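# Put ball in high post cup, reseat frame

## Task

Get the ball into the cup on top of the tall post and return the frame to its proper spot resting on its supports; both must stay that way on their own without any robot holding them, and at the end the grippers must be open and the arms moved away.

## Robot and tools

Setup: three identical i2rt Big YAM arms named arm1, arm2 and arm3. Each has six revolute joints, a two-finger gripper and a wrist camera. Two fixed room cameras, cam_high and cam_low, also view the scene. With joints 1 and 6 at zero and the hand level and pointing ahead, the wrist camera rides on top of the hand looking toward the fingertips. The hand can reach roughly 1.0 m out from the joint 1 axis. A loose object may occasionally get a small shove from outside.

Frames: poses share one scene frame with its origin on the floor and +z up. The hand point is midway between the fingertips; the hand z axis runs along the fingers and its y axis is the direction the fingers open and close. Foot poses are never printed.

execute_actions: argument actions is a list holding zero or one action. An action is an object keyed by robot name (arm1, arm2, arm3); each value has a single key joints, an object of absolute joint targets by name. All commands in one action begin at once and may finish at different moments. An empty list only reports state and images. cameras is an optional list of names (arm1_cam_wrist, arm2_cam_wrist, arm3_cam_wrist, cam_high, cam_low, or all); omitted, null or ["all"] gives every camera, [] gives none. The pictures line lists which camera each returned image comes from, in order. Any unknown key, unknown camera, or out-of-range number rejects the whole call and nothing moves.

Joint targets are absolute positions, not offsets, in radians except the gripper in metres (range, then done-tolerance): joint1_rad -2.879 to 2.879 (±0.045), rotates the arm about its base, positive counter-clockwise seen from above, 0 unfolds toward the way the foot faces. joint2_rad 0 to 3.141 (±0.14), shoulder; 0 has the upper arm pointing back near level, increasing lifts it up then forward. joint3_rad 0 to 3.019 (±0.09), elbow; 0 is fully folded, increasing opens it. joint4_rad -1.692 to 1.57 (±0.055), hand pitch, positive tips fingers up. joint5_rad -1.57 to 1.57 (±0.03), sideways hand swing, positive toward the arm's right. joint6_rad -2.094 to 2.094 (±0.035), hand roll, positive clockwise viewed from behind the hand. gripper_m 0 to 0.093 (±0.003), fingertip gap; grip force is about 50 to 62 N per pad, lower on some units. Joints run at different speeds, so the hand can sweep a wide curve between postures; plan clearance. A joint or robot omitted from an action may still be driving toward an earlier target.

Result lines: joint_positions gives current angles. joint_status tells how each commanded motion of the last accepted action ended. off_target means it settled short and may still push. contact_stop or time_out means it now holds where it stopped, except that a timed-out arm joint keeps its target (or one no more than 0.375, 0.375, 0.113, 0.225, 0.075, 0.3 rad from its position for joints 1 to 6) and keeps pushing, moving on if freed; on_its_own lists such joints. In on_its_own, held at is the target held, not the actual position. To relieve a push, command the joint its reported position. A target very near the current position may produce no motion. A joint bearing a load may slowly sink. The line joint command not followed, usually with a cause line, means a safety check blocked an arm's joint targets (the gripper part still runs); those joints show not_followed and may be retried automatically with later actions until valid targets arrive or the path clears. Calls without an action never print this line. Joint torques list each arm joint's total drive output (gripper excluded): nonzero even in free air, biased per unit, noisy, and affected by friction, so treat them as rough hints.

wait: seconds, 0 to 10. Commands nothing new; returns state and images like an empty action. zoom_image: camera plus region [x0, y0, x1, y1] in pixels from the top-left of that camera's latest full image, at most 504 by 504; only cameras in the latest result can be zoomed. finished_scene: scene, the current scene number; ends it irreversibly after the last command is held and reports success, and the next task appears in its result. Replying with no tool call ends everything.

Hazards: Arms do not stop on touching; they keep pressing and can press hard. Robots pressing hard against each other fails the task and ends the run; a hard hit can too, and nothing reports robot-robot contact. The anti-collision check can react late and ignores fingers, gripper housings and wrist cameras. Objects touching robots are fine. Never let anything fall to the floor or leave the work area. Avoid drops, slips, slams and heavy pushing. Sustained loads heat motors, even while you are thinking; at 85 °C a MOTOR HOT line appears, and at 100 °C that whole arm goes limp (OVER-TEMPERATURE FAULT) and may drop what it holds; affected keys show limit_stop_at_motor_heat, and you should resend targets. While you compose a reply the robots keep their last command, and arms do not wait for one another. Faster robot motion is better. Finish with the ball resting in the cup, the frame on its rests, grippers opened, and arms withdrawn.

Each tool is called after "Emit:" by a JSON object that holds its "fn" and its "kwargs", one argument or row to a line.

## Session

Emit:
{"fn": "execute_actions", "kwargs": {
  "actions": []
}}

Scene clock: 0.00 s.
Joint torques (N m, as the arm reports them, + toward a larger angle): no reading
Motor temperatures (°C, as the motors report them): arm1=[26 24 23 24 22 23] | arm2=[23 23 24 25 24 26] | arm3=[24 24 23 25 26 24]
arm1.joint_positions: joint1_rad=-0.330 joint2_rad=+0.508 joint3_rad=+1.366 joint4_rad=-1.416 joint5_rad=-0.009 joint6_rad=+0.078 gripper_m=+0.094
arm1.joint_status: not commanded
arm1.hand: x=+1.2739 y=+0.0614 z=+1.3337 quat_wxyz=(-0.073, +0.855, -0.192, -0.476) (m; scene frame)
arm2.joint_positions: joint1_rad=+0.006 joint2_rad=+0.597 joint3_rad=+1.379 joint4_rad=-1.291 joint5_rad=+0.067 joint6_rad=-0.150 gripper_m=+0.094
arm2.joint_status: not commanded
arm2.hand: x=-0.6127 y=+1.0525 z=+1.3689 quat_wxyz=(-0.404, -0.380, -0.774, +0.307) (m; scene frame)
arm3.joint_positions: joint1_rad=+0.410 joint2_rad=+0.452 joint3_rad=+1.435 joint4_rad=-1.429 joint5_rad=-0.272 joint6_rad=+0.455 gripper_m=+0.095
arm3.joint_status: not commanded
arm3.hand: x=-0.7608 y=-1.1161 z=+1.3593 quat_wxyz=(-0.209, +0.474, -0.694, -0.500) (m; scene frame)
pictures: arm1_cam_wrist, arm2_cam_wrist, arm3_cam_wrist, cam_high, cam_low
Images, in order (width x height): arm1_cam_wrist 504x504, arm2_cam_wrist 504x504, arm3_cam_wrist 504x504, cam_high 504x504, cam_low 504x504.

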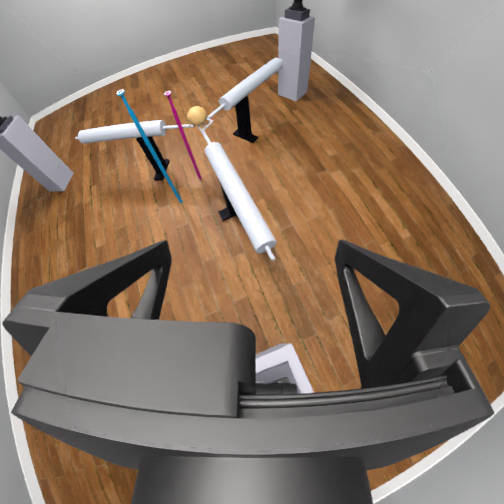

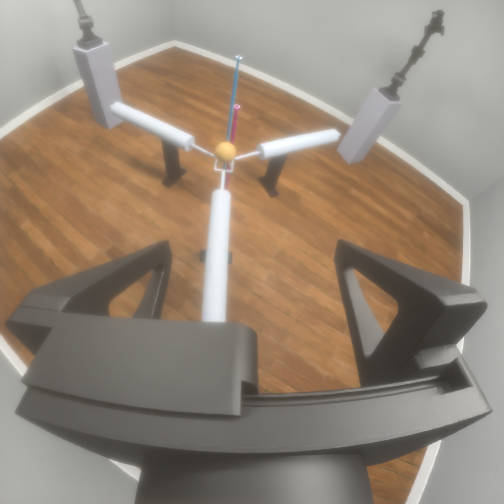

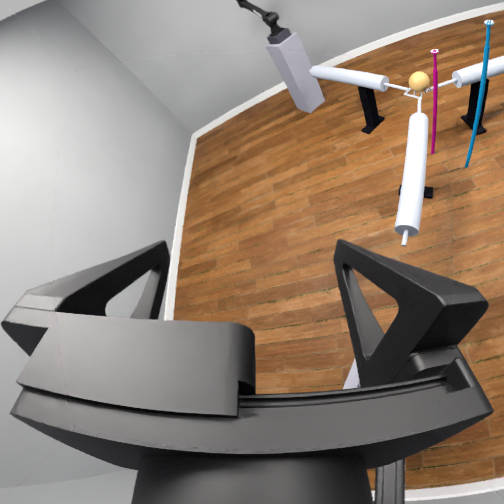

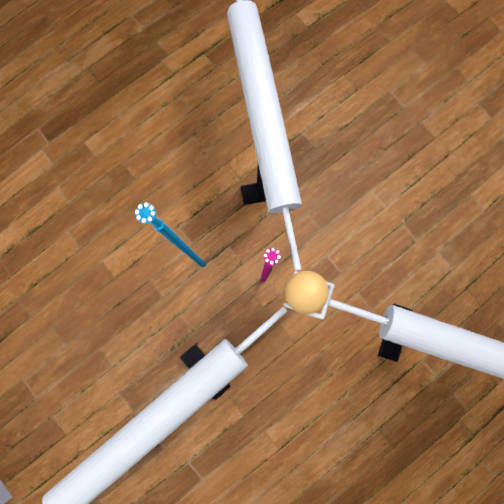

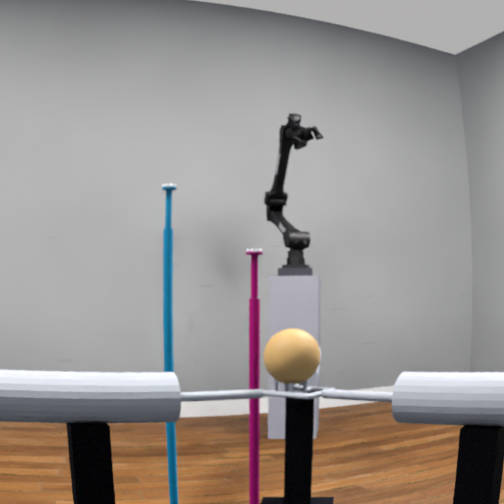

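Emit:
{"fn": "zoom_image", "kwargs": {
  "camera": "cam_high",
  "region": [220, 220, 400, 400]
}}

Emit:
{"fn": "zoom_image", "kwargs": {
  "camera": "cam_low",
  "region": [200, 300, 400, 500]
}}

Emit:
{"fn": "zoom_image", "kwargs": {
  "camera": "arm1_cam_wrist",
  "region": [100, 70, 300, 270]
}}

Emit:
{"fn": "zoom_image", "kwargs": {
  "camera": "arm2_cam_wrist",
  "region": [150, 90, 310, 250]
}}

Emit:
{"fn": "zoom_image", "kwargs": {
  "camera": "arm3_cam_wrist",
  "region": [340, 50, 504, 260]
}}

Region (220, 220, 400, 400) of cam_high's 504x504 image, scaled by 2.800, with more detail than that image has.

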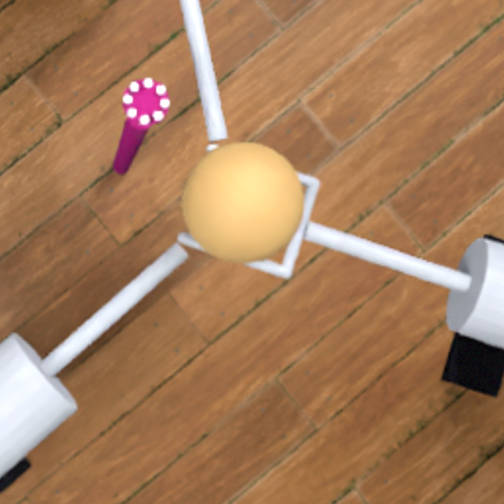

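Region (200, 300, 400, 500) of cam_low's 504x504 image, scaled by 2.520, with more detail than that image has.

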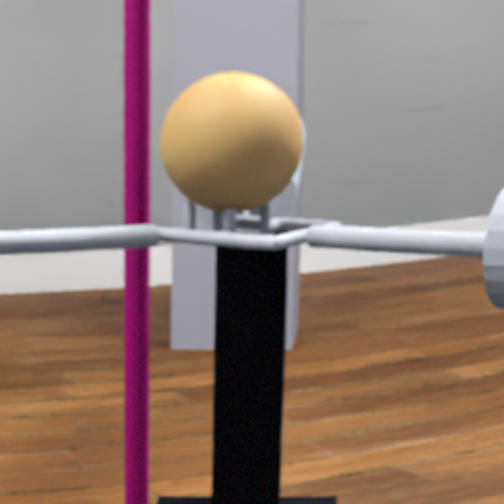

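Region (100, 70, 300, 270) of arm1_cam_wrist's 504x504 image, scaled by 2.520, with more detail than that image has.

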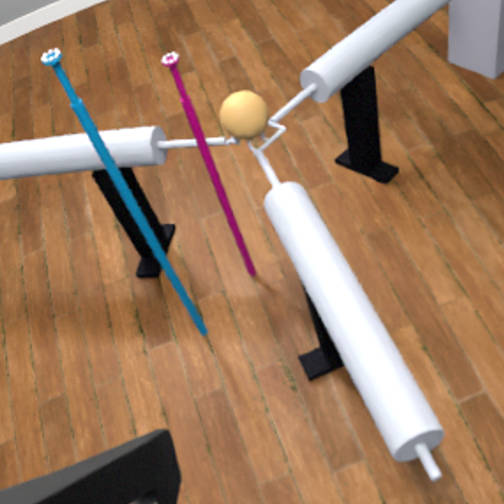

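Region (150, 90, 310, 250) of arm2_cam_wrist's 504x504 image, scaled by 3.150, with more detail than that image has.

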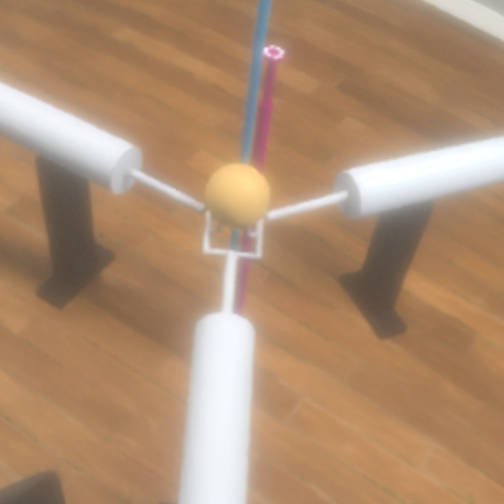

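Region (340, 50, 504, 260) of arm3_cam_wrist's 504x504 image, scaled by 2.400, with more detail than that image has; it fills the left 394 columns of this view, and the rest is white.

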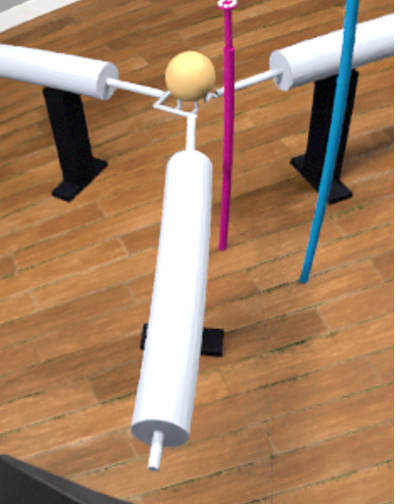

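Emit:
{"fn": "execute_actions", "kwargs": {
  "actions": [
    {"arm1":{"joints":{"joint1_rad":0,"joint2_rad":1.2,"joint3_rad":1.2,"joint4_rad":-1.5,"joint5_rad":0,"joint6_rad":0}},"arm2":{"joints":{"joint1_rad":0,"joint2_rad":1.5,"joint3_rad":1.2,"joint4_rad":-1.2,"joint5_rad":0,"joint6_rad":0}},"arm3":{"joints":{"joint1_rad":0,"joint2_rad":1.5,"joint3_rad":1.5,"joint4_rad":-1.5,"joint5_rad":0,"joint6_rad":0}}}
  ]
}}

Scene clock: 27.93 s.
Joint torques (N m, as the arm reports them, + toward a larger angle): arm1=[-0.53 -9.76 10.64 -0.01  0.08 -0.2 ] | arm2=[  0.66 -11.44   8.62   0.74  -0.02   0.23] | arm3=[ -0.95 -14.16  11.81   0.03   0.19  -0.12]
Motor temperatures (°C, as the motors report them): arm1=[26 25 26 24 22 23] | arm2=[23 23 28 25 24 26] | arm3=[24 24 25 25 26 24]
arm1.joint_positions: joint1_rad=-0.010 joint2_rad=+1.205 joint3_rad=+1.204 joint4_rad=-1.490 joint5_rad=-0.001 joint6_rad=+0.014 gripper_m=+0.094
arm1.joint_status: all done
arm1.hand: x=+1.0965 y=+0.0178 z=+1.0614 quat_wxyz=(-0.005, +0.999, -0.035, -0.034) (m; scene frame)
arm2.joint_positions: joint1_rad=+0.006 joint2_rad=+1.493 joint3_rad=+1.205 joint4_rad=-1.206 joint5_rad=+0.003 joint6_rad=-0.011 gripper_m=+0.094
arm2.joint_status: all done
arm2.hand: x=-0.4947 y=+0.8747 z=+0.9793 quat_wxyz=(-0.031, -0.486, -0.873, +0.023) (m; scene frame)
arm3.joint_positions: joint1_rad=+0.006 joint2_rad=+1.492 joint3_rad=+1.489 joint4_rad=-1.485 joint5_rad=-0.002 joint6_rad=+0.014 gripper_m=+0.095
arm3.joint_status: all done
arm3.hand: x=-0.5054 y=-0.8516 z=+1.0580 quat_wxyz=(-0.039, +0.504, -0.863, -0.023) (m; scene frame)
pictures: arm1_cam_wrist, arm2_cam_wrist, arm3_cam_wrist, cam_high, cam_low
Images, in order (width x height): arm1_cam_wrist 504x504, arm2_cam_wrist 504x504, arm3_cam_wrist 504x504, cam_high 504x504, cam_low 504x504.

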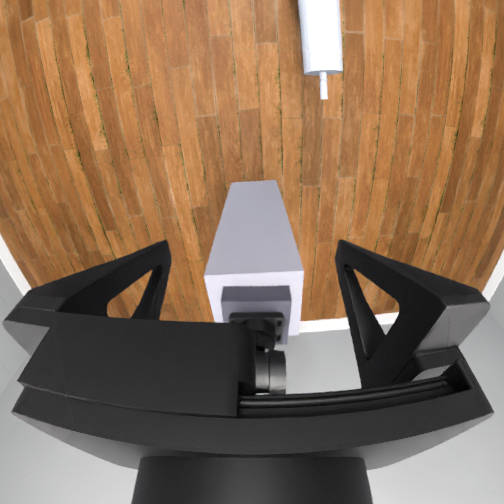

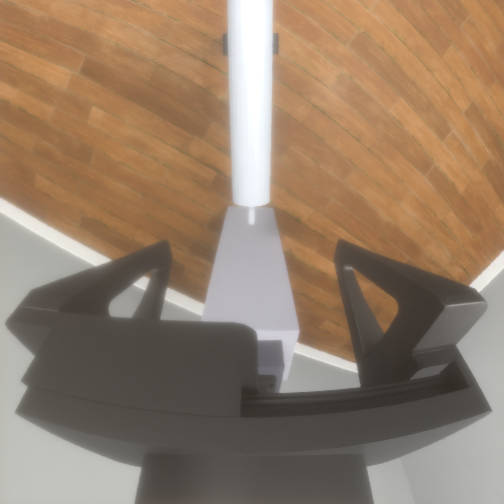

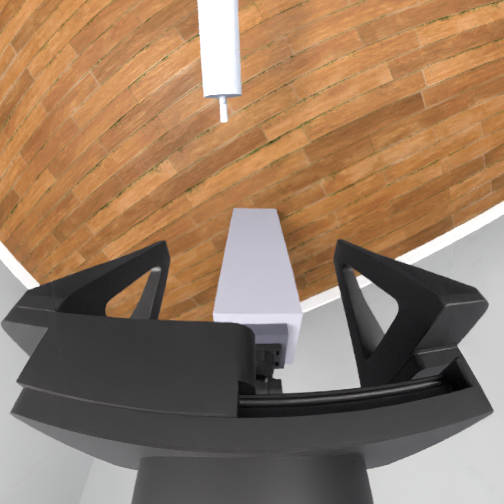

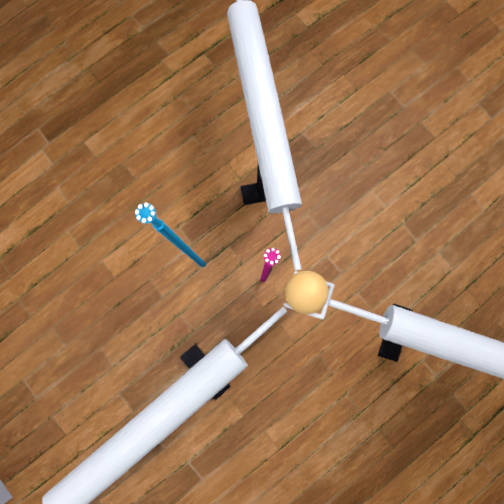

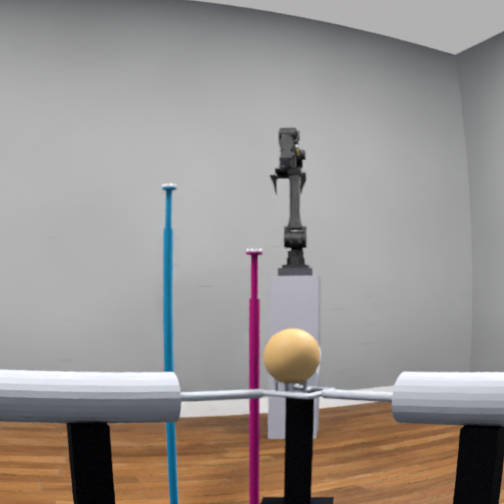

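Emit:
{"fn": "execute_actions", "kwargs": {
  "actions": [
    {"arm1":{"joints":{"joint4_rad":-0.5}},"arm2":{"joints":{"joint3_rad":2.0}},"arm3":{"joints":{"joint2_rad":0.9}}}
  ],
  "cameras": []
}}

Emit:
{"fn": "execute_actions", "kwargs": {
  "actions": [
    {"arm1":{"joints":{"joint1_rad":0.5}},"arm2":{"joints":{"joint1_rad":0.5}},"arm3":{"joints":{"joint1_rad":0.5}}}
  ],
  "cameras": []
}}

Scene clock: 39.33 s.
Joint torques (N m, as the arm reports them, + toward a larger angle): arm1=[ -0.55 -11.54  12.08   2.4    0.09  -0.2 ] | arm2=[  0.62 -11.76  12.87   1.85  -0.01   0.22] | arm3=[-0.63 -3.71 10.57  1.13  0.18 -0.15]
Motor temperatures (°C, as the motors report them): arm1=[26 25 27 24 22 23] | arm2=[23 24 29 25 24 26] | arm3=[24 25 26 25 26 24]
arm1.joint_positions: joint1_rad=-0.010 joint2_rad=+1.205 joint3_rad=+1.204 joint4_rad=-0.517 joint5_rad=-0.001 joint6_rad=+0.014 gripper_m=+0.094
arm1.joint_status: all done
arm1.hand: x=+0.9012 y=+0.0277 z=+1.1828 quat_wxyz=(-0.014, +0.867, -0.028, -0.498) (m; scene frame)
arm2.joint_positions: joint1_rad=+0.006 joint2_rad=+1.486 joint3_rad=+1.958 joint4_rad=-1.203 joint5_rad=+0.003 joint6_rad=-0.011 gripper_m=+0.094
arm2.joint_status: all done
arm2.hand: x=-0.4229 y=+0.7598 z=+1.3425 quat_wxyz=(-0.352, -0.444, -0.798, +0.205) (m; scene frame)
arm3.joint_positions: joint1_rad=+0.006 joint2_rad=+0.899 joint3_rad=+1.493 joint4_rad=-1.486 joint5_rad=-0.002 joint6_rad=+0.014 gripper_m=+0.095
arm3.joint_status: all done
arm3.hand: x=-0.5793 y=-0.9858 z=+1.2815 quat_wxyz=(-0.288, +0.476, -0.812, -0.174) (m; scene frame)
pictures: none
No camera images: the call's "cameras" was empty. Leave "cameras" out to get every camera's image.

Scene clock: 40.67 s.
Joint torques (N m, as the arm reports them, + toward a larger angle): arm1=[ -1.13 -11.62  12.07   2.39   0.09  -0.18] | arm2=[  0.84 -11.32  12.69   1.83   0.13   0.21] | arm3=[ 0.1  -3.73 10.61  1.11  0.13 -0.14]
Motor temperatures (°C, as the motors report them): arm1=[26 25 27 24 22 23] | arm2=[23 24 29 25 24 26] | arm3=[24 25 26 25 26 24]
arm1.joint_positions: joint1_rad=+0.499 joint2_rad=+1.205 joint3_rad=+1.204 joint4_rad=-0.517 joint5_rad=-0.001 joint6_rad=+0.013 gripper_m=+0.094
arm1.joint_status: all done
arm1.hand: x=+0.9554 y=-0.2420 z=+1.1811 quat_wxyz=(+0.114, +0.847, +0.191, -0.483) (m; scene frame)
arm2.joint_positions: joint1_rad=+0.506 joint2_rad=+1.487 joint3_rad=+1.958 joint4_rad=-1.203 joint5_rad=-0.001 joint6_rad=-0.009 gripper_m=+0.094
arm2.joint_status: all done
arm2.hand: x=-0.2207 y=+0.9647 z=+1.3408 quat_wxyz=(-0.391, -0.233, -0.884, +0.109) (m; scene frame)
arm3.joint_positions: joint1_rad=+0.494 joint2_rad=+0.899 joint3_rad=+1.493 joint4_rad=-1.486 joint5_rad=-0.001 joint6_rad=+0.013 gripper_m=+0.095
arm3.joint_status: all done
arm3.hand: x=-0.7239 y=-0.9479 z=+1.2808 quat_wxyz=(-0.239, +0.659, -0.673, -0.236) (m; scene frame)
pictures: none
No camera images: the call's "cameras" was empty. Leave "cameras" out to get every camera's image.

Emit:
{"fn": "execute_actions", "kwargs": {
  "actions": [
    {"arm1":{"joints":{"joint1_rad":-0.2,"joint2_rad":2.05,"joint3_rad":1.4,"joint4_rad":-0.92}},"arm2":{"joints":{"joint1_rad":0,"joint2_rad":1.7,"joint3_rad":0.75,"joint4_rad":-0.62}},"arm3":{"joints":{"joint1_rad":0.1,"joint2_rad":2.05,"joint3_rad":1.4,"joint4_rad":-0.92}}}
  ]
}}

Scene clock: 78.67 s.
Joint torques (N m, as the arm reports them, + toward a larger angle): arm1=[ -0.93 -21.87   9.51  -0.05   0.03  -0.17] | arm2=[  0.76 -11.4    5.21   0.77   0.02   0.2 ] | arm3=[  0.14 -21.63   9.73   1.08   0.11  -0.13]
Motor temperatures (°C, as the motors report them): arm1=[26 25 29 24 22 23] | arm2=[23 25 34 25 24 26] | arm3=[24 25 26 25 26 24]
arm1.joint_positions: joint1_rad=-0.213 joint2_rad=+2.050 joint3_rad=+1.389 joint4_rad=-0.914 joint5_rad=+0.001 joint6_rad=+0.012 gripper_m=+0.094
arm1.joint_status: all done
arm1.hand: x=+0.9118 y=+0.1439 z=+0.7528 quat_wxyz=(-0.005, +0.991, -0.135, +0.006) (m; scene frame)
arm2.joint_positions: joint1_rad=+0.003 joint2_rad=+1.711 joint3_rad=+0.753 joint4_rad=-0.630 joint5_rad=+0.001 joint6_rad=-0.008 gripper_m=+0.094
arm2.joint_status: all done
arm2.hand: x=-0.5418 y=+0.9488 z=+0.7575 quat_wxyz=(+0.009, -0.489, -0.872, -0.001) (m; scene frame)
arm3.joint_positions: joint1_rad=+0.094 joint2_rad=+2.043 joint3_rad=+1.389 joint4_rad=-0.934 joint5_rad=-0.001 joint6_rad=+0.012 gripper_m=+0.095
arm3.joint_status: all done
arm3.hand: x=-0.5034 y=-0.7482 z=+0.7499 quat_wxyz=(+0.003, +0.543, -0.840, +0.004) (m; scene frame)
pictures: arm1_cam_wrist, arm2_cam_wrist, arm3_cam_wrist, cam_high, cam_low
Images, in order (width x height): arm1_cam_wrist 504x504, arm2_cam_wrist 504x504, arm3_cam_wrist 504x504, cam_high 504x504, cam_low 504x504.

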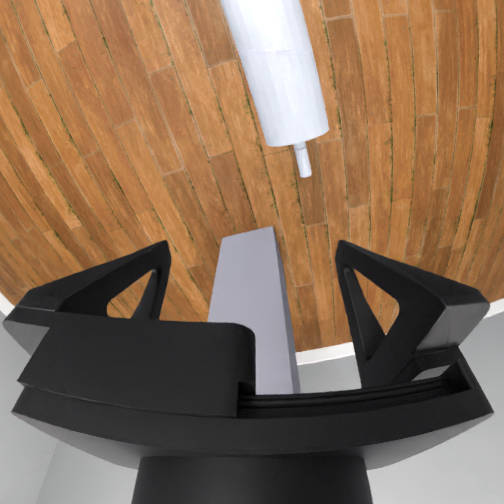

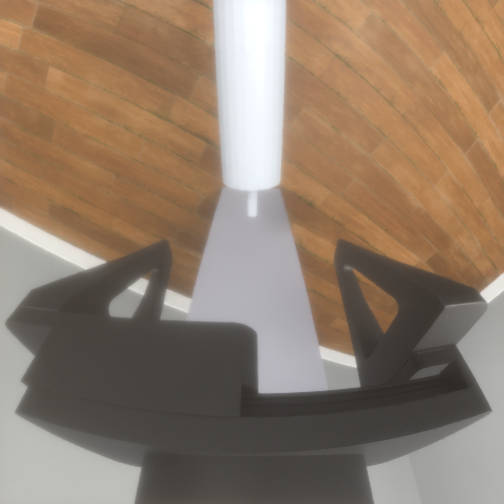

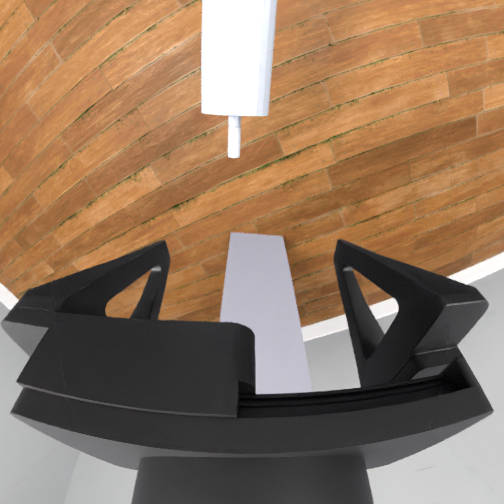

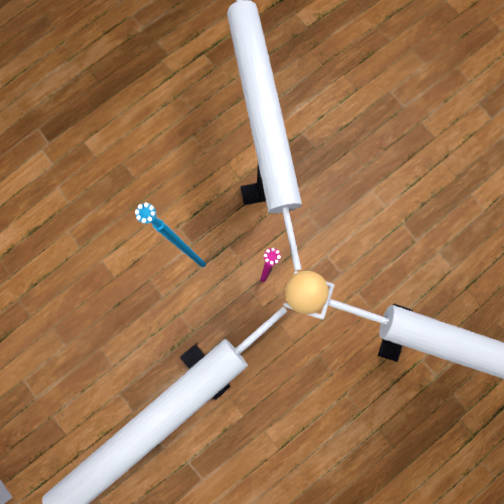

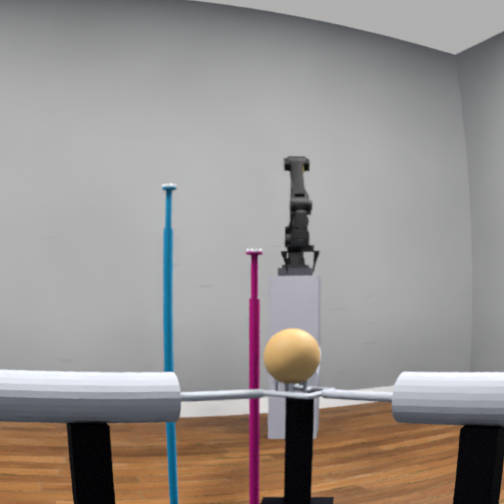

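Emit:
{"fn": "execute_actions", "kwargs": {
  "actions": [
    {"arm1":{"joints":{"joint1_rad":-0.43,"joint2_rad":2.437,"joint3_rad":1.568,"joint4_rad":-0.70,"joint6_rad":-0.45}},"arm2":{"joints":{"joint2_rad":2.22,"joint3_rad":0.616,"joint4_rad":0.034}},"arm3":{"joints":{"joint1_rad":0.17,"joint2_rad":2.5,"joint3_rad":1.73,"joint4_rad":-0.805,"joint6_rad":0.15}}}
  ]
}}

Scene clock: 99.47 s.
Joint torques (N m, as the arm reports them, + toward a larger angle): arm1=[ -1.03 -24.53   7.68   0.41  -0.01  -0.23] | arm2=[  0.74 -10.99  -0.19   0.8    0.03   0.18] | arm3=[ -1.19 -27.35   9.98   0.54   0.13   0.1 ]
Motor temperatures (°C, as the motors report them): arm1=[26 27 28 24 22 23] | arm2=[23 25 29 25 24 26] | arm3=[24 27 26 25 26 24]
arm1.joint_positions: joint1_rad=-0.438 joint2_rad=+2.433 joint3_rad=+1.560 joint4_rad=-0.705 joint5_rad=+0.002 joint6_rad=-0.436 gripper_m=+0.094
arm1.joint_status: all done
arm1.hand: x=+0.9238 y=+0.2804 z=+0.5860 quat_wxyz=(-0.004, +1.000, -0.024, +0.009) (m; scene frame)
arm2.joint_positions: joint1_rad=+0.003 joint2_rad=+2.207 joint3_rad=+0.621 joint4_rad=+0.023 joint5_rad=+0.001 joint6_rad=-0.008 gripper_m=+0.094
arm2.joint_status: all done
arm2.hand: x=-0.5733 y=+0.9996 z=+0.5866 quat_wxyz=(-0.002, -0.489, -0.872, +0.005) (m; scene frame)
arm3.joint_positions: joint1_rad=+0.178 joint2_rad=+2.505 joint3_rad=+1.705 joint4_rad=-0.810 joint5_rad=-0.001 joint6_rad=+0.136 gripper_m=+0.095
arm3.joint_status: all done
arm3.hand: x=-0.5228 y=-0.6645 z=+0.5728 quat_wxyz=(+0.011, +0.525, -0.851, +0.011) (m; scene frame)
pictures: arm1_cam_wrist, arm2_cam_wrist, arm3_cam_wrist, cam_high, cam_low
Images, in order (width x height): arm1_cam_wrist 504x504, arm2_cam_wrist 504x504, arm3_cam_wrist 504x504, cam_high 504x504, cam_low 504x504.

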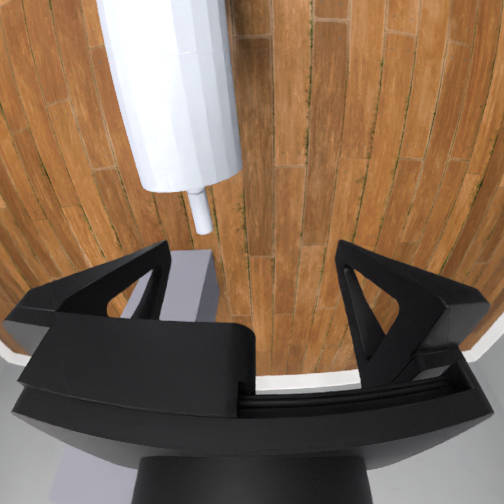

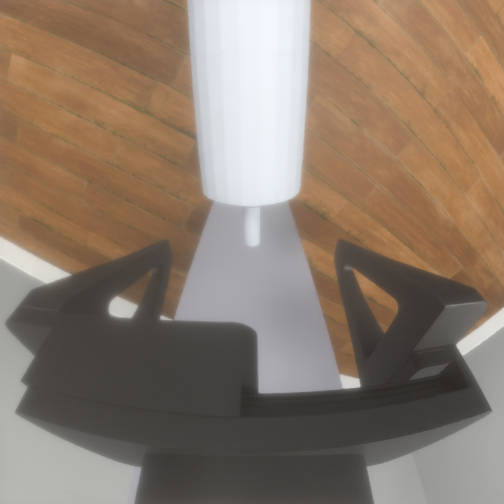

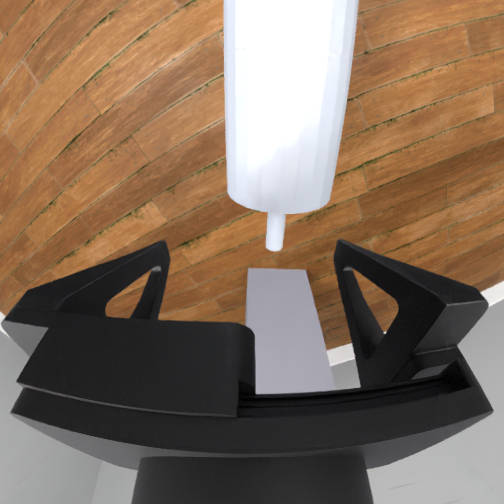

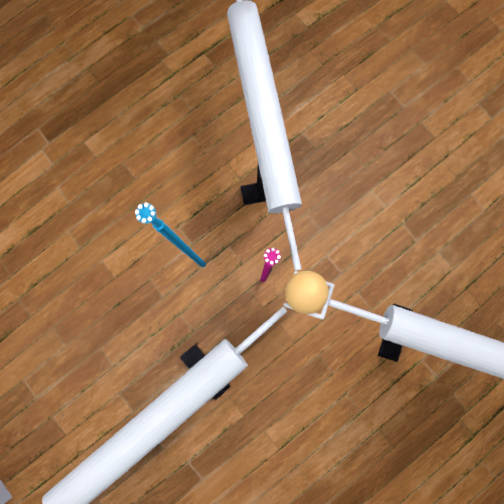

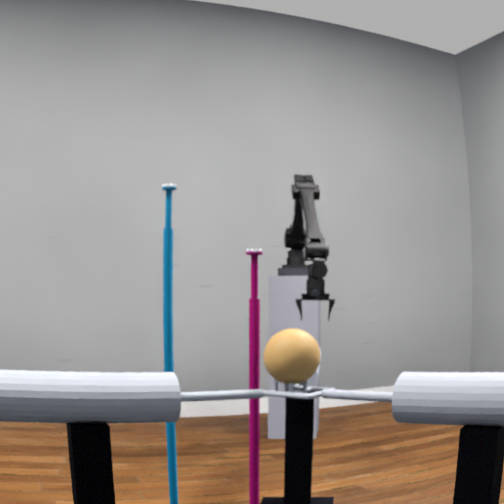

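Emit:
{"fn": "execute_actions", "kwargs": {
  "actions": [
    {"arm1":{"joints":{"joint1_rad":-0.375,"joint2_rad":2.514,"joint3_rad":1.165,"joint4_rad":0.252,"joint6_rad":-0.53}},"arm2":{"joints":{"joint2_rad":2.591,"joint3_rad":0.594,"joint4_rad":0.66}},"arm3":{"joints":{"joint1_rad":0.135,"joint2_rad":2.518,"joint3_rad":1.255,"joint4_rad":0.17,"joint6_rad":0.1}}}
  ]
}}

Scene clock: 131.13 s.
Joint torques (N m, as the arm reports them, + toward a larger angle): arm1=[ -1.44 -21.09   4.27   1.55  -0.01  -0.17] | arm2=[  0.89 -11.45  -3.84   1.33   0.04   0.19] | arm3=[ -0.28 -21.7    4.86   2.2    0.13  -0.15]
Motor temperatures (°C, as the motors report them): arm1=[26 29 27 24 22 23] | arm2=[23 25 27 25 24 26] | arm3=[24 30 26 25 26 24]
arm1.joint_positions: joint1_rad=-0.375 joint2_rad=+2.510 joint3_rad=+1.156 joint4_rad=+0.238 joint5_rad=+0.001 joint6_rad=-0.516 gripper_m=+0.094
arm1.joint_status: all done
arm1.hand: x=+0.9449 y=+0.2309 z=+0.5036 quat_wxyz=(-0.106, +0.974, +0.048, -0.195) (m; scene frame)
arm2.joint_positions: joint1_rad=+0.003 joint2_rad=+2.588 joint3_rad=+0.605 joint4_rad=+0.647 joint5_rad=+0.001 joint6_rad=-0.008 gripper_m=+0.094
arm2.joint_status: all done
arm2.hand: x=-0.5807 y=+1.0109 z=+0.5022 quat_wxyz=(-0.100, -0.485, -0.866, +0.061) (m; scene frame)
arm3.joint_positions: joint1_rad=+0.133 joint2_rad=+2.505 joint3_rad=+1.253 joint4_rad=+0.151 joint5_rad=-0.001 joint6_rad=+0.114 gripper_m=+0.095
arm3.joint_status: all done
arm3.hand: x=-0.5054 y=-0.6978 z=+0.5104 quat_wxyz=(-0.188, +0.502, -0.832, -0.143) (m; scene frame)
pictures: arm1_cam_wrist, arm2_cam_wrist, arm3_cam_wrist, cam_high, cam_low
Images, in order (width x height): arm1_cam_wrist 504x504, arm2_cam_wrist 504x504, arm3_cam_wrist 504x504, cam_high 504x504, cam_low 504x504.

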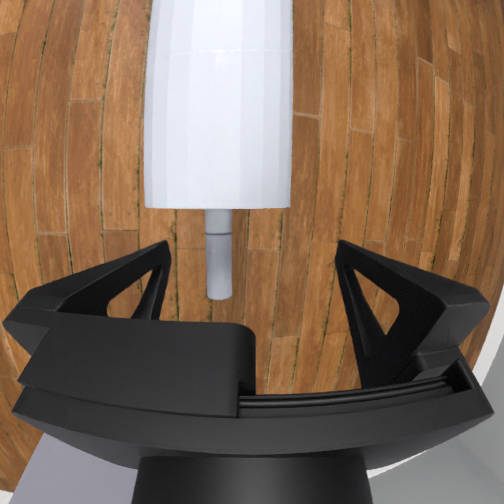

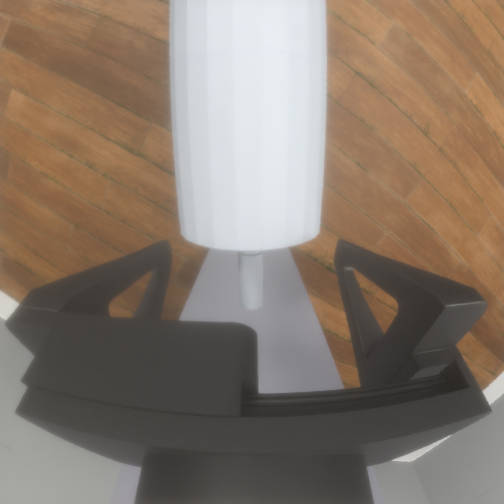

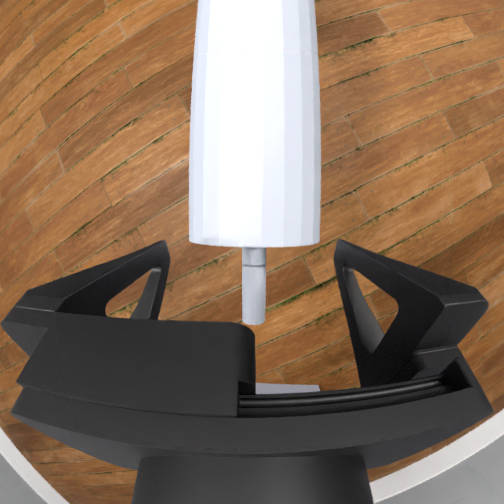

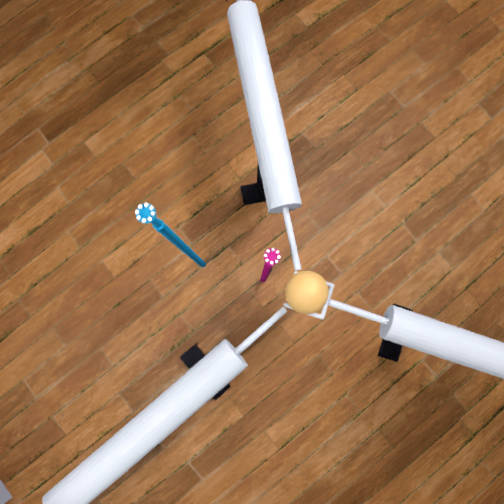

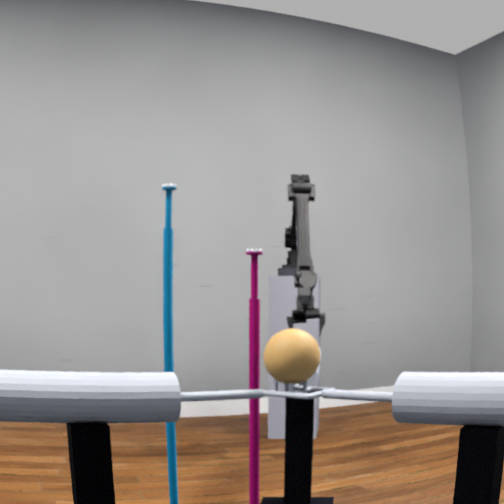

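Emit:
{"fn": "execute_actions", "kwargs": {
  "actions": [
    {"arm1":{"joints":{"joint1_rad":-0.378,"joint2_rad":2.672,"joint3_rad":1.216,"joint4_rad":0.368}},"arm2":{"joints":{"joint2_rad":2.803,"joint3_rad":0.693,"joint4_rad":0.72}},"arm3":{"joints":{"joint2_rad":2.67,"joint3_rad":1.284,"joint4_rad":0.298}}}
  ],
  "cameras": ["arm1_cam_wrist","arm2_cam_wrist","arm3_cam_wrist"]
}}

Scene clock: 144.23 s.
Joint torques (N m, as the arm reports them, + toward a larger angle): arm1=[ -2.   -20.79   3.08   1.57  -0.04  -0.13] | arm2=[ 0.88 -6.09 -2.98 -0.24  0.2   0.19] | arm3=[ -0.12 -21.35   3.91   2.1    0.15  -0.15]
Motor temperatures (°C, as the motors report them): arm1=[26 28 26 24 22 23] | arm2=[23 25 27 25 24 26] | arm3=[24 29 25 25 26 24]
arm1.joint_positions: joint1_rad=-0.375 joint2_rad=+2.676 joint3_rad=+1.209 joint4_rad=+0.355 joint5_rad=+0.002 joint6_rad=-0.520 gripper_m=+0.094
arm1.joint_status: all done
arm1.hand: x=+0.9623 y=+0.2243 z=+0.4382 quat_wxyz=(-0.108, +0.973, +0.049, -0.197) (m; scene frame)
arm2.joint_positions: joint1_rad=+0.002 joint2_rad=+2.714 joint3_rad=+0.693 joint4_rad=+0.754 joint5_rad=-0.003 joint6_rad=-0.010 gripper_m=+0.094
arm2.joint_status: all done
arm2.hand: x=-0.5713 y=+0.9959 z=+0.4668 quat_wxyz=(-0.131, -0.482, -0.863, +0.076) (m; scene frame)
arm3.joint_positions: joint1_rad=+0.133 joint2_rad=+2.657 joint3_rad=+1.279 joint4_rad=+0.282 joint5_rad=-0.001 joint6_rad=+0.113 gripper_m=+0.095
arm3.joint_status: all done
arm3.hand: x=-0.5140 y=-0.7196 z=+0.4443 quat_wxyz=(-0.190, +0.502, -0.831, -0.144) (m; scene frame)
pictures: arm1_cam_wrist, arm2_cam_wrist, arm3_cam_wrist
Images, in order (width x height): arm1_cam_wrist 504x504, arm2_cam_wrist 504x504, arm3_cam_wrist 504x504.

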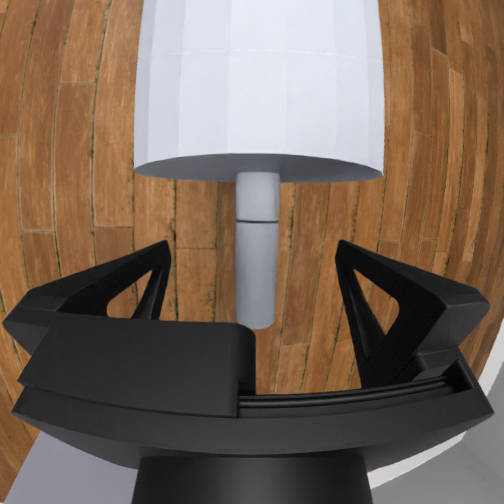

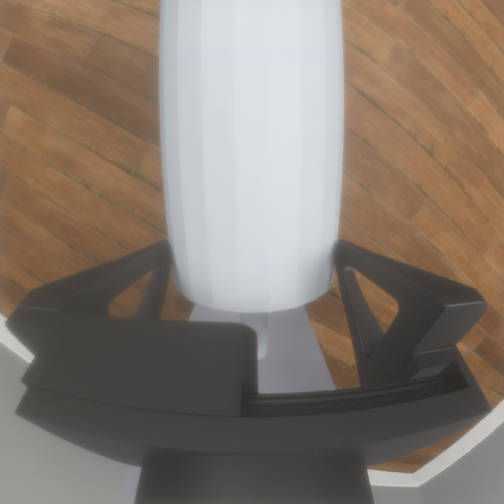

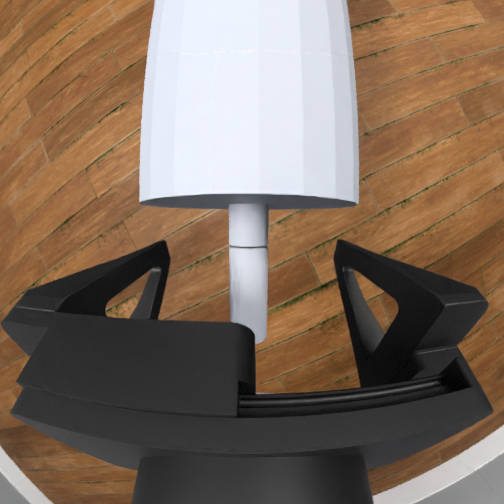

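Emit:
{"fn": "execute_actions", "kwargs": {
  "actions": [
    {"arm2":{"joints":{"joint2_rad":2.56,"joint3_rad":0.62}},"arm1":{"joints":{"joint2_rad":2.715,"joint3_rad":1.235,"joint4_rad":0.39}},"arm3":{"joints":{"joint2_rad":2.72,"joint3_rad":1.28,"joint4_rad":0.345}}}
  ],
  "cameras": []
}}

Emit:
{"fn": "execute_actions", "kwargs": {
  "actions": [
    {"arm2":{"joints":{"joint3_rad":0.48,"joint4_rad":0.65}}}
  ],
  "cameras": []
}}

Emit:
{"fn": "execute_actions", "kwargs": {
  "actions": [
    {"arm2":{"joints":{"joint2_rad":2.70,"joint3_rad":0.57,"joint4_rad":0.71}}}
  ],
  "cameras": ["arm1_cam_wrist","arm2_cam_wrist","arm3_cam_wrist"]
}}

Scene clock: 155.33 s.
Joint torques (N m, as the arm reports them, + toward a larger angle): arm1=[ -1.62 -19.43   3.46   1.58  -0.03  -0.13] | arm2=[  0.88 -10.92  -2.61   0.87   0.2    0.2 ] | arm3=[ -0.38 -19.73   3.22   2.22   0.16  -0.13]
Motor temperatures (°C, as the motors report them): arm1=[26 29 26 24 22 23] | arm2=[23 25 27 25 24 26] | arm3=[24 29 25 25 26 24]
arm1.joint_positions: joint1_rad=-0.375 joint2_rad=+2.696 joint3_rad=+1.221 joint4_rad=+0.377 joint5_rad=+0.002 joint6_rad=-0.520 gripper_m=+0.094
arm1.joint_status: all done
arm1.hand: x=+0.9602 y=+0.2254 z=+0.4321 quat_wxyz=(-0.111, +0.972, +0.049, -0.203) (m; scene frame)
arm2.joint_positions: joint1_rad=+0.002 joint2_rad=+2.550 joint3_rad=+0.624 joint4_rad=+0.724 joint5_rad=-0.003 joint6_rad=-0.010 gripper_m=+0.094
arm2.joint_status: all done
arm2.hand: x=-0.5568 y=+0.9720 z=+0.5173 quat_wxyz=(-0.158, -0.480, -0.858, +0.092) (m; scene frame)
arm3.joint_positions: joint1_rad=+0.133 joint2_rad=+2.690 joint3_rad=+1.279 joint4_rad=+0.326 joint5_rad=-0.001 joint6_rad=+0.113 gripper_m=+0.095
arm3.joint_status: all done
arm3.hand: x=-0.5162 y=-0.7253 z=+0.4314 quat_wxyz=(-0.194, +0.501, -0.830, -0.148) (m; scene frame)
pictures: none
No camera images: the call's "cameras" was empty. Leave "cameras" out to get every camera's image.

Scene clock: 156.53 s.
Joint torques (N m, as the arm reports them, + toward a larger angle): arm1=[ -1.62 -19.29   3.47   1.57  -0.03  -0.13] | arm2=[ 0.81 -9.63 -3.82  0.5   0.21  0.21] | arm3=[ -0.39 -19.7    3.33   2.27   0.16  -0.16]
Motor temperatures (°C, as the motors report them): arm1=[26 29 26 24 22 23] | arm2=[23 25 27 25 24 26] | arm3=[24 29 25 25 26 24]
arm1.joint_positions: joint1_rad=-0.375 joint2_rad=+2.696 joint3_rad=+1.221 joint4_rad=+0.377 joint5_rad=+0.002 joint6_rad=-0.520 gripper_m=+0.094
arm1.joint_status: not commanded
arm1.hand: x=+0.9602 y=+0.2254 z=+0.4321 quat_wxyz=(-0.111, +0.972, +0.049, -0.203) (m; scene frame)
arm2.joint_positions: joint1_rad=+0.002 joint2_rad=+2.550 joint3_rad=+0.481 joint4_rad=+0.653 joint5_rad=-0.003 joint6_rad=-0.010 gripper_m=+0.094
arm2.joint_status: all done
arm2.hand: x=-0.6085 y=+1.0583 z=+0.5264 quat_wxyz=(-0.066, -0.487, -0.870, +0.040) (m; scene frame)
arm3.joint_positions: joint1_rad=+0.133 joint2_rad=+2.690 joint3_rad=+1.279 joint4_rad=+0.326 joint5_rad=-0.001 joint6_rad=+0.113 gripper_m=+0.095
arm3.joint_status: not commanded
arm3.hand: x=-0.5162 y=-0.7253 z=+0.4314 quat_wxyz=(-0.194, +0.501, -0.830, -0.148) (m; scene frame)
pictures: none
No camera images: the call's "cameras" was empty. Leave "cameras" out to get every camera's image.

Scene clock: 157.60 s.
Joint torques (N m, as the arm reports them, + toward a larger angle): arm1=[ -1.62 -19.37   3.46   1.58  -0.04  -0.13] | arm2=[ 1.05 -9.83 -4.1   1.03  0.2   0.23] | arm3=[ -0.26 -19.75   3.29   2.22   0.15  -0.14]
Motor temperatures (°C, as the motors report them): arm1=[26 29 26 24 22 23] | arm2=[23 25 27 25 24 26] | arm3=[24 29 25 25 26 24]
arm1.joint_positions: joint1_rad=-0.375 joint2_rad=+2.696 joint3_rad=+1.221 joint4_rad=+0.377 joint5_rad=+0.002 joint6_rad=-0.520 gripper_m=+0.094
arm1.joint_status: not commanded
arm1.hand: x=+0.9602 y=+0.2254 z=+0.4321 quat_wxyz=(-0.111, +0.972, +0.049, -0.203) (m; scene frame)
arm2.joint_positions: joint1_rad=+0.002 joint2_rad=+2.690 joint3_rad=+0.570 joint4_rad=+0.702 joint5_rad=-0.003 joint6_rad=-0.010 gripper_m=+0.094
arm2.joint_status: all done
arm2.hand: x=-0.6082 y=+1.0575 z=+0.4853 quat_wxyz=(-0.065, -0.487, -0.870, +0.039) (m; scene frame)
arm3.joint_positions: joint1_rad=+0.133 joint2_rad=+2.690 joint3_rad=+1.279 joint4_rad=+0.326 joint5_rad=-0.001 joint6_rad=+0.113 gripper_m=+0.095
arm3.joint_status: not commanded
arm3.hand: x=-0.5162 y=-0.7253 z=+0.4314 quat_wxyz=(-0.194, +0.501, -0.830, -0.148) (m; scene frame)
pictures: arm1_cam_wrist, arm2_cam_wrist, arm3_cam_wrist
Images, in order (width x height): arm1_cam_wrist 504x504, arm2_cam_wrist 504x504, arm3_cam_wrist 504x504.

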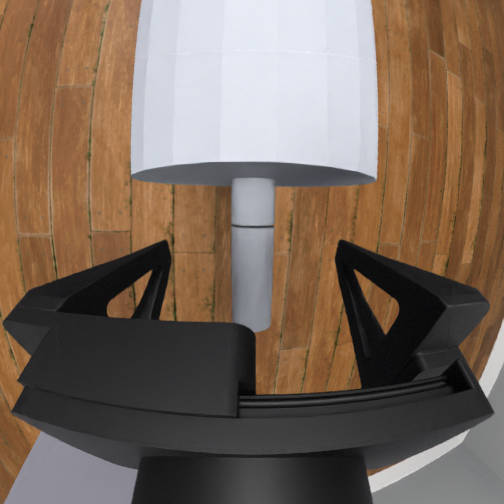

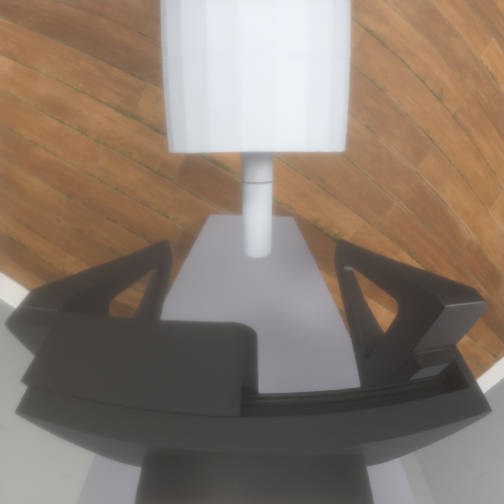

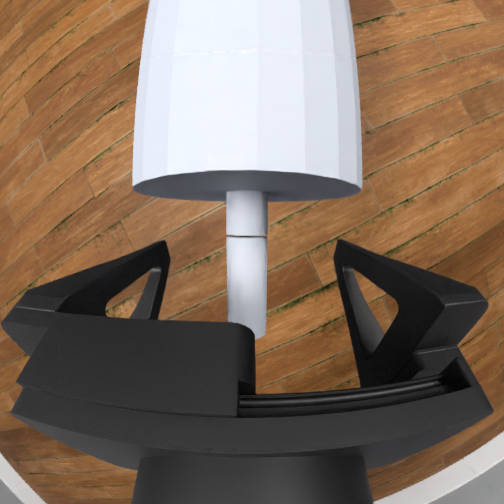

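Emit:
{"fn": "execute_actions", "kwargs": {
  "actions": [
    {"arm2":{"joints":{"joint2_rad":2.80,"joint3_rad":0.65}},"arm1":{"joints":{"joint2_rad":2.75,"joint3_rad":1.24,"joint4_rad":0.41}},"arm3":{"joints":{"joint2_rad":2.75,"joint3_rad":1.28,"joint4_rad":0.36}}}
  ],
  "cameras": []
}}

Emit:
{"fn": "execute_actions", "kwargs": {
  "actions": [
    {"arm2":{"joints":{"joint2_rad":2.875,"joint3_rad":0.736}}}
  ],
  "cameras": ["arm1_cam_wrist","arm2_cam_wrist","arm3_cam_wrist"]
}}

Scene clock: 166.03 s.
Joint torques (N m, as the arm reports them, + toward a larger angle): arm1=[ -1.65 -19.07   2.9    1.62  -0.03  -0.13] | arm2=[  1.12 -10.46  -4.08   1.     0.2    0.2 ] | arm3=[ -0.06 -19.71   3.06   2.15   0.15  -0.14]
Motor temperatures (°C, as the motors report them): arm1=[26 28 25 24 22 23] | arm2=[23 25 27 25 24 26] | arm3=[24 29 24 25 26 24]
arm1.joint_positions: joint1_rad=-0.375 joint2_rad=+2.737 joint3_rad=+1.229 joint4_rad=+0.397 joint5_rad=+0.002 joint6_rad=-0.520 gripper_m=+0.094
arm1.joint_status: all done
arm1.hand: x=+0.9711 y=+0.2207 z=+0.4145 quat_wxyz=(-0.108, +0.973, +0.049, -0.197) (m; scene frame)
arm2.joint_positions: joint1_rad=+0.002 joint2_rad=+2.788 joint3_rad=+0.646 joint4_rad=+0.702 joint5_rad=-0.003 joint6_rad=-0.010 gripper_m=+0.094
arm2.joint_status: all done
arm2.hand: x=-0.6102 y=+1.0605 z=+0.4524 quat_wxyz=(-0.056, -0.487, -0.871, +0.034) (m; scene frame)
arm3.joint_positions: joint1_rad=+0.133 joint2_rad=+2.720 joint3_rad=+1.279 joint4_rad=+0.342 joint5_rad=-0.001 joint6_rad=+0.113 gripper_m=+0.095
arm3.joint_status: all done
arm3.hand: x=-0.5203 y=-0.7361 z=+0.4167 quat_wxyz=(-0.188, +0.502, -0.832, -0.143) (m; scene frame)
pictures: none
No camera images: the call's "cameras" was empty. Leave "cameras" out to get every camera's image.

Scene clock: 166.80 s.
Joint torques (N m, as the arm reports them, + toward a larger angle): arm1=[ -1.63 -20.13   3.01   1.55  -0.04  -0.13] | arm2=[ 0.76 -9.83 -3.71  0.99  0.21  0.21] | arm3=[ -0.2  -19.54   2.97   2.16   0.16  -0.15]
Motor temperatures (°C, as the motors report them): arm1=[26 28 25 24 22 23] | arm2=[23 25 27 25 24 26] | arm3=[24 29 24 25 26 24]
arm1.joint_positions: joint1_rad=-0.375 joint2_rad=+2.737 joint3_rad=+1.229 joint4_rad=+0.397 joint5_rad=+0.002 joint6_rad=-0.520 gripper_m=+0.094
arm1.joint_status: not commanded
arm1.hand: x=+0.9711 y=+0.2207 z=+0.4145 quat_wxyz=(-0.108, +0.973, +0.049, -0.197) (m; scene frame)
arm2.joint_positions: joint1_rad=+0.002 joint2_rad=+2.858 joint3_rad=+0.730 joint4_rad=+0.702 joint5_rad=-0.003 joint6_rad=-0.010 gripper_m=+0.094
arm2.joint_status: all done
arm2.hand: x=-0.6045 y=+1.0506 z=+0.4232 quat_wxyz=(-0.062, -0.487, -0.870, +0.037) (m; scene frame)
arm3.joint_positions: joint1_rad=+0.133 joint2_rad=+2.720 joint3_rad=+1.279 joint4_rad=+0.342 joint5_rad=-0.001 joint6_rad=+0.113 gripper_m=+0.095
arm3.joint_status: not commanded
arm3.hand: x=-0.5203 y=-0.7361 z=+0.4167 quat_wxyz=(-0.188, +0.502, -0.832, -0.143) (m; scene frame)
pictures: arm1_cam_wrist, arm2_cam_wrist, arm3_cam_wrist
Images, in order (width x height): arm1_cam_wrist 504x504, arm2_cam_wrist 504x504, arm3_cam_wrist 504x504.

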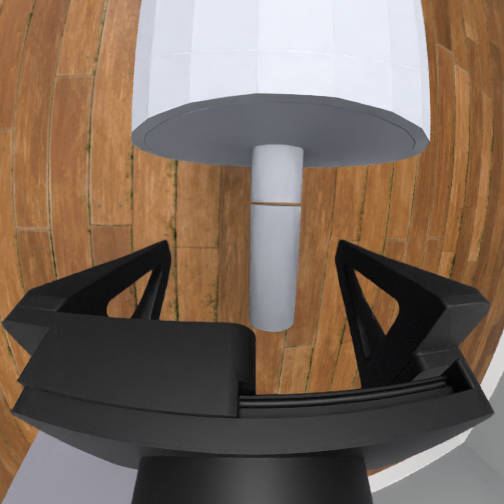

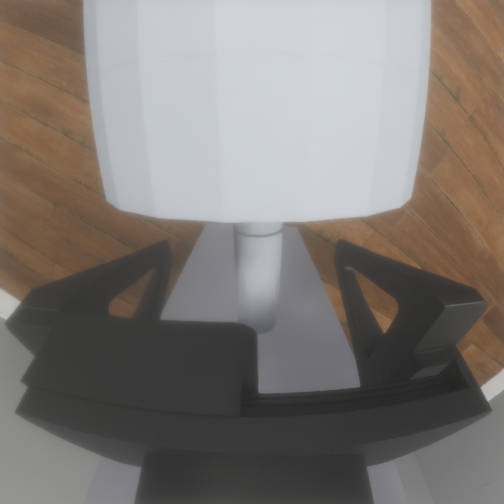

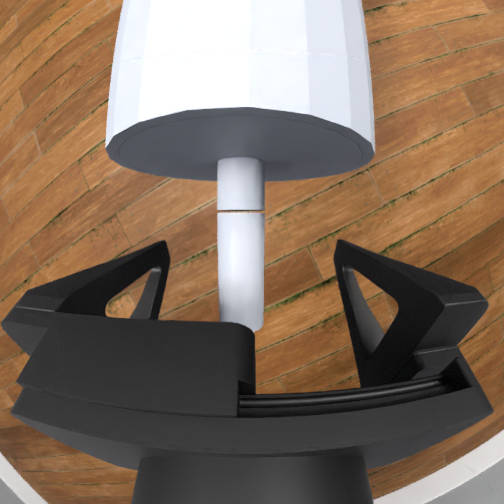

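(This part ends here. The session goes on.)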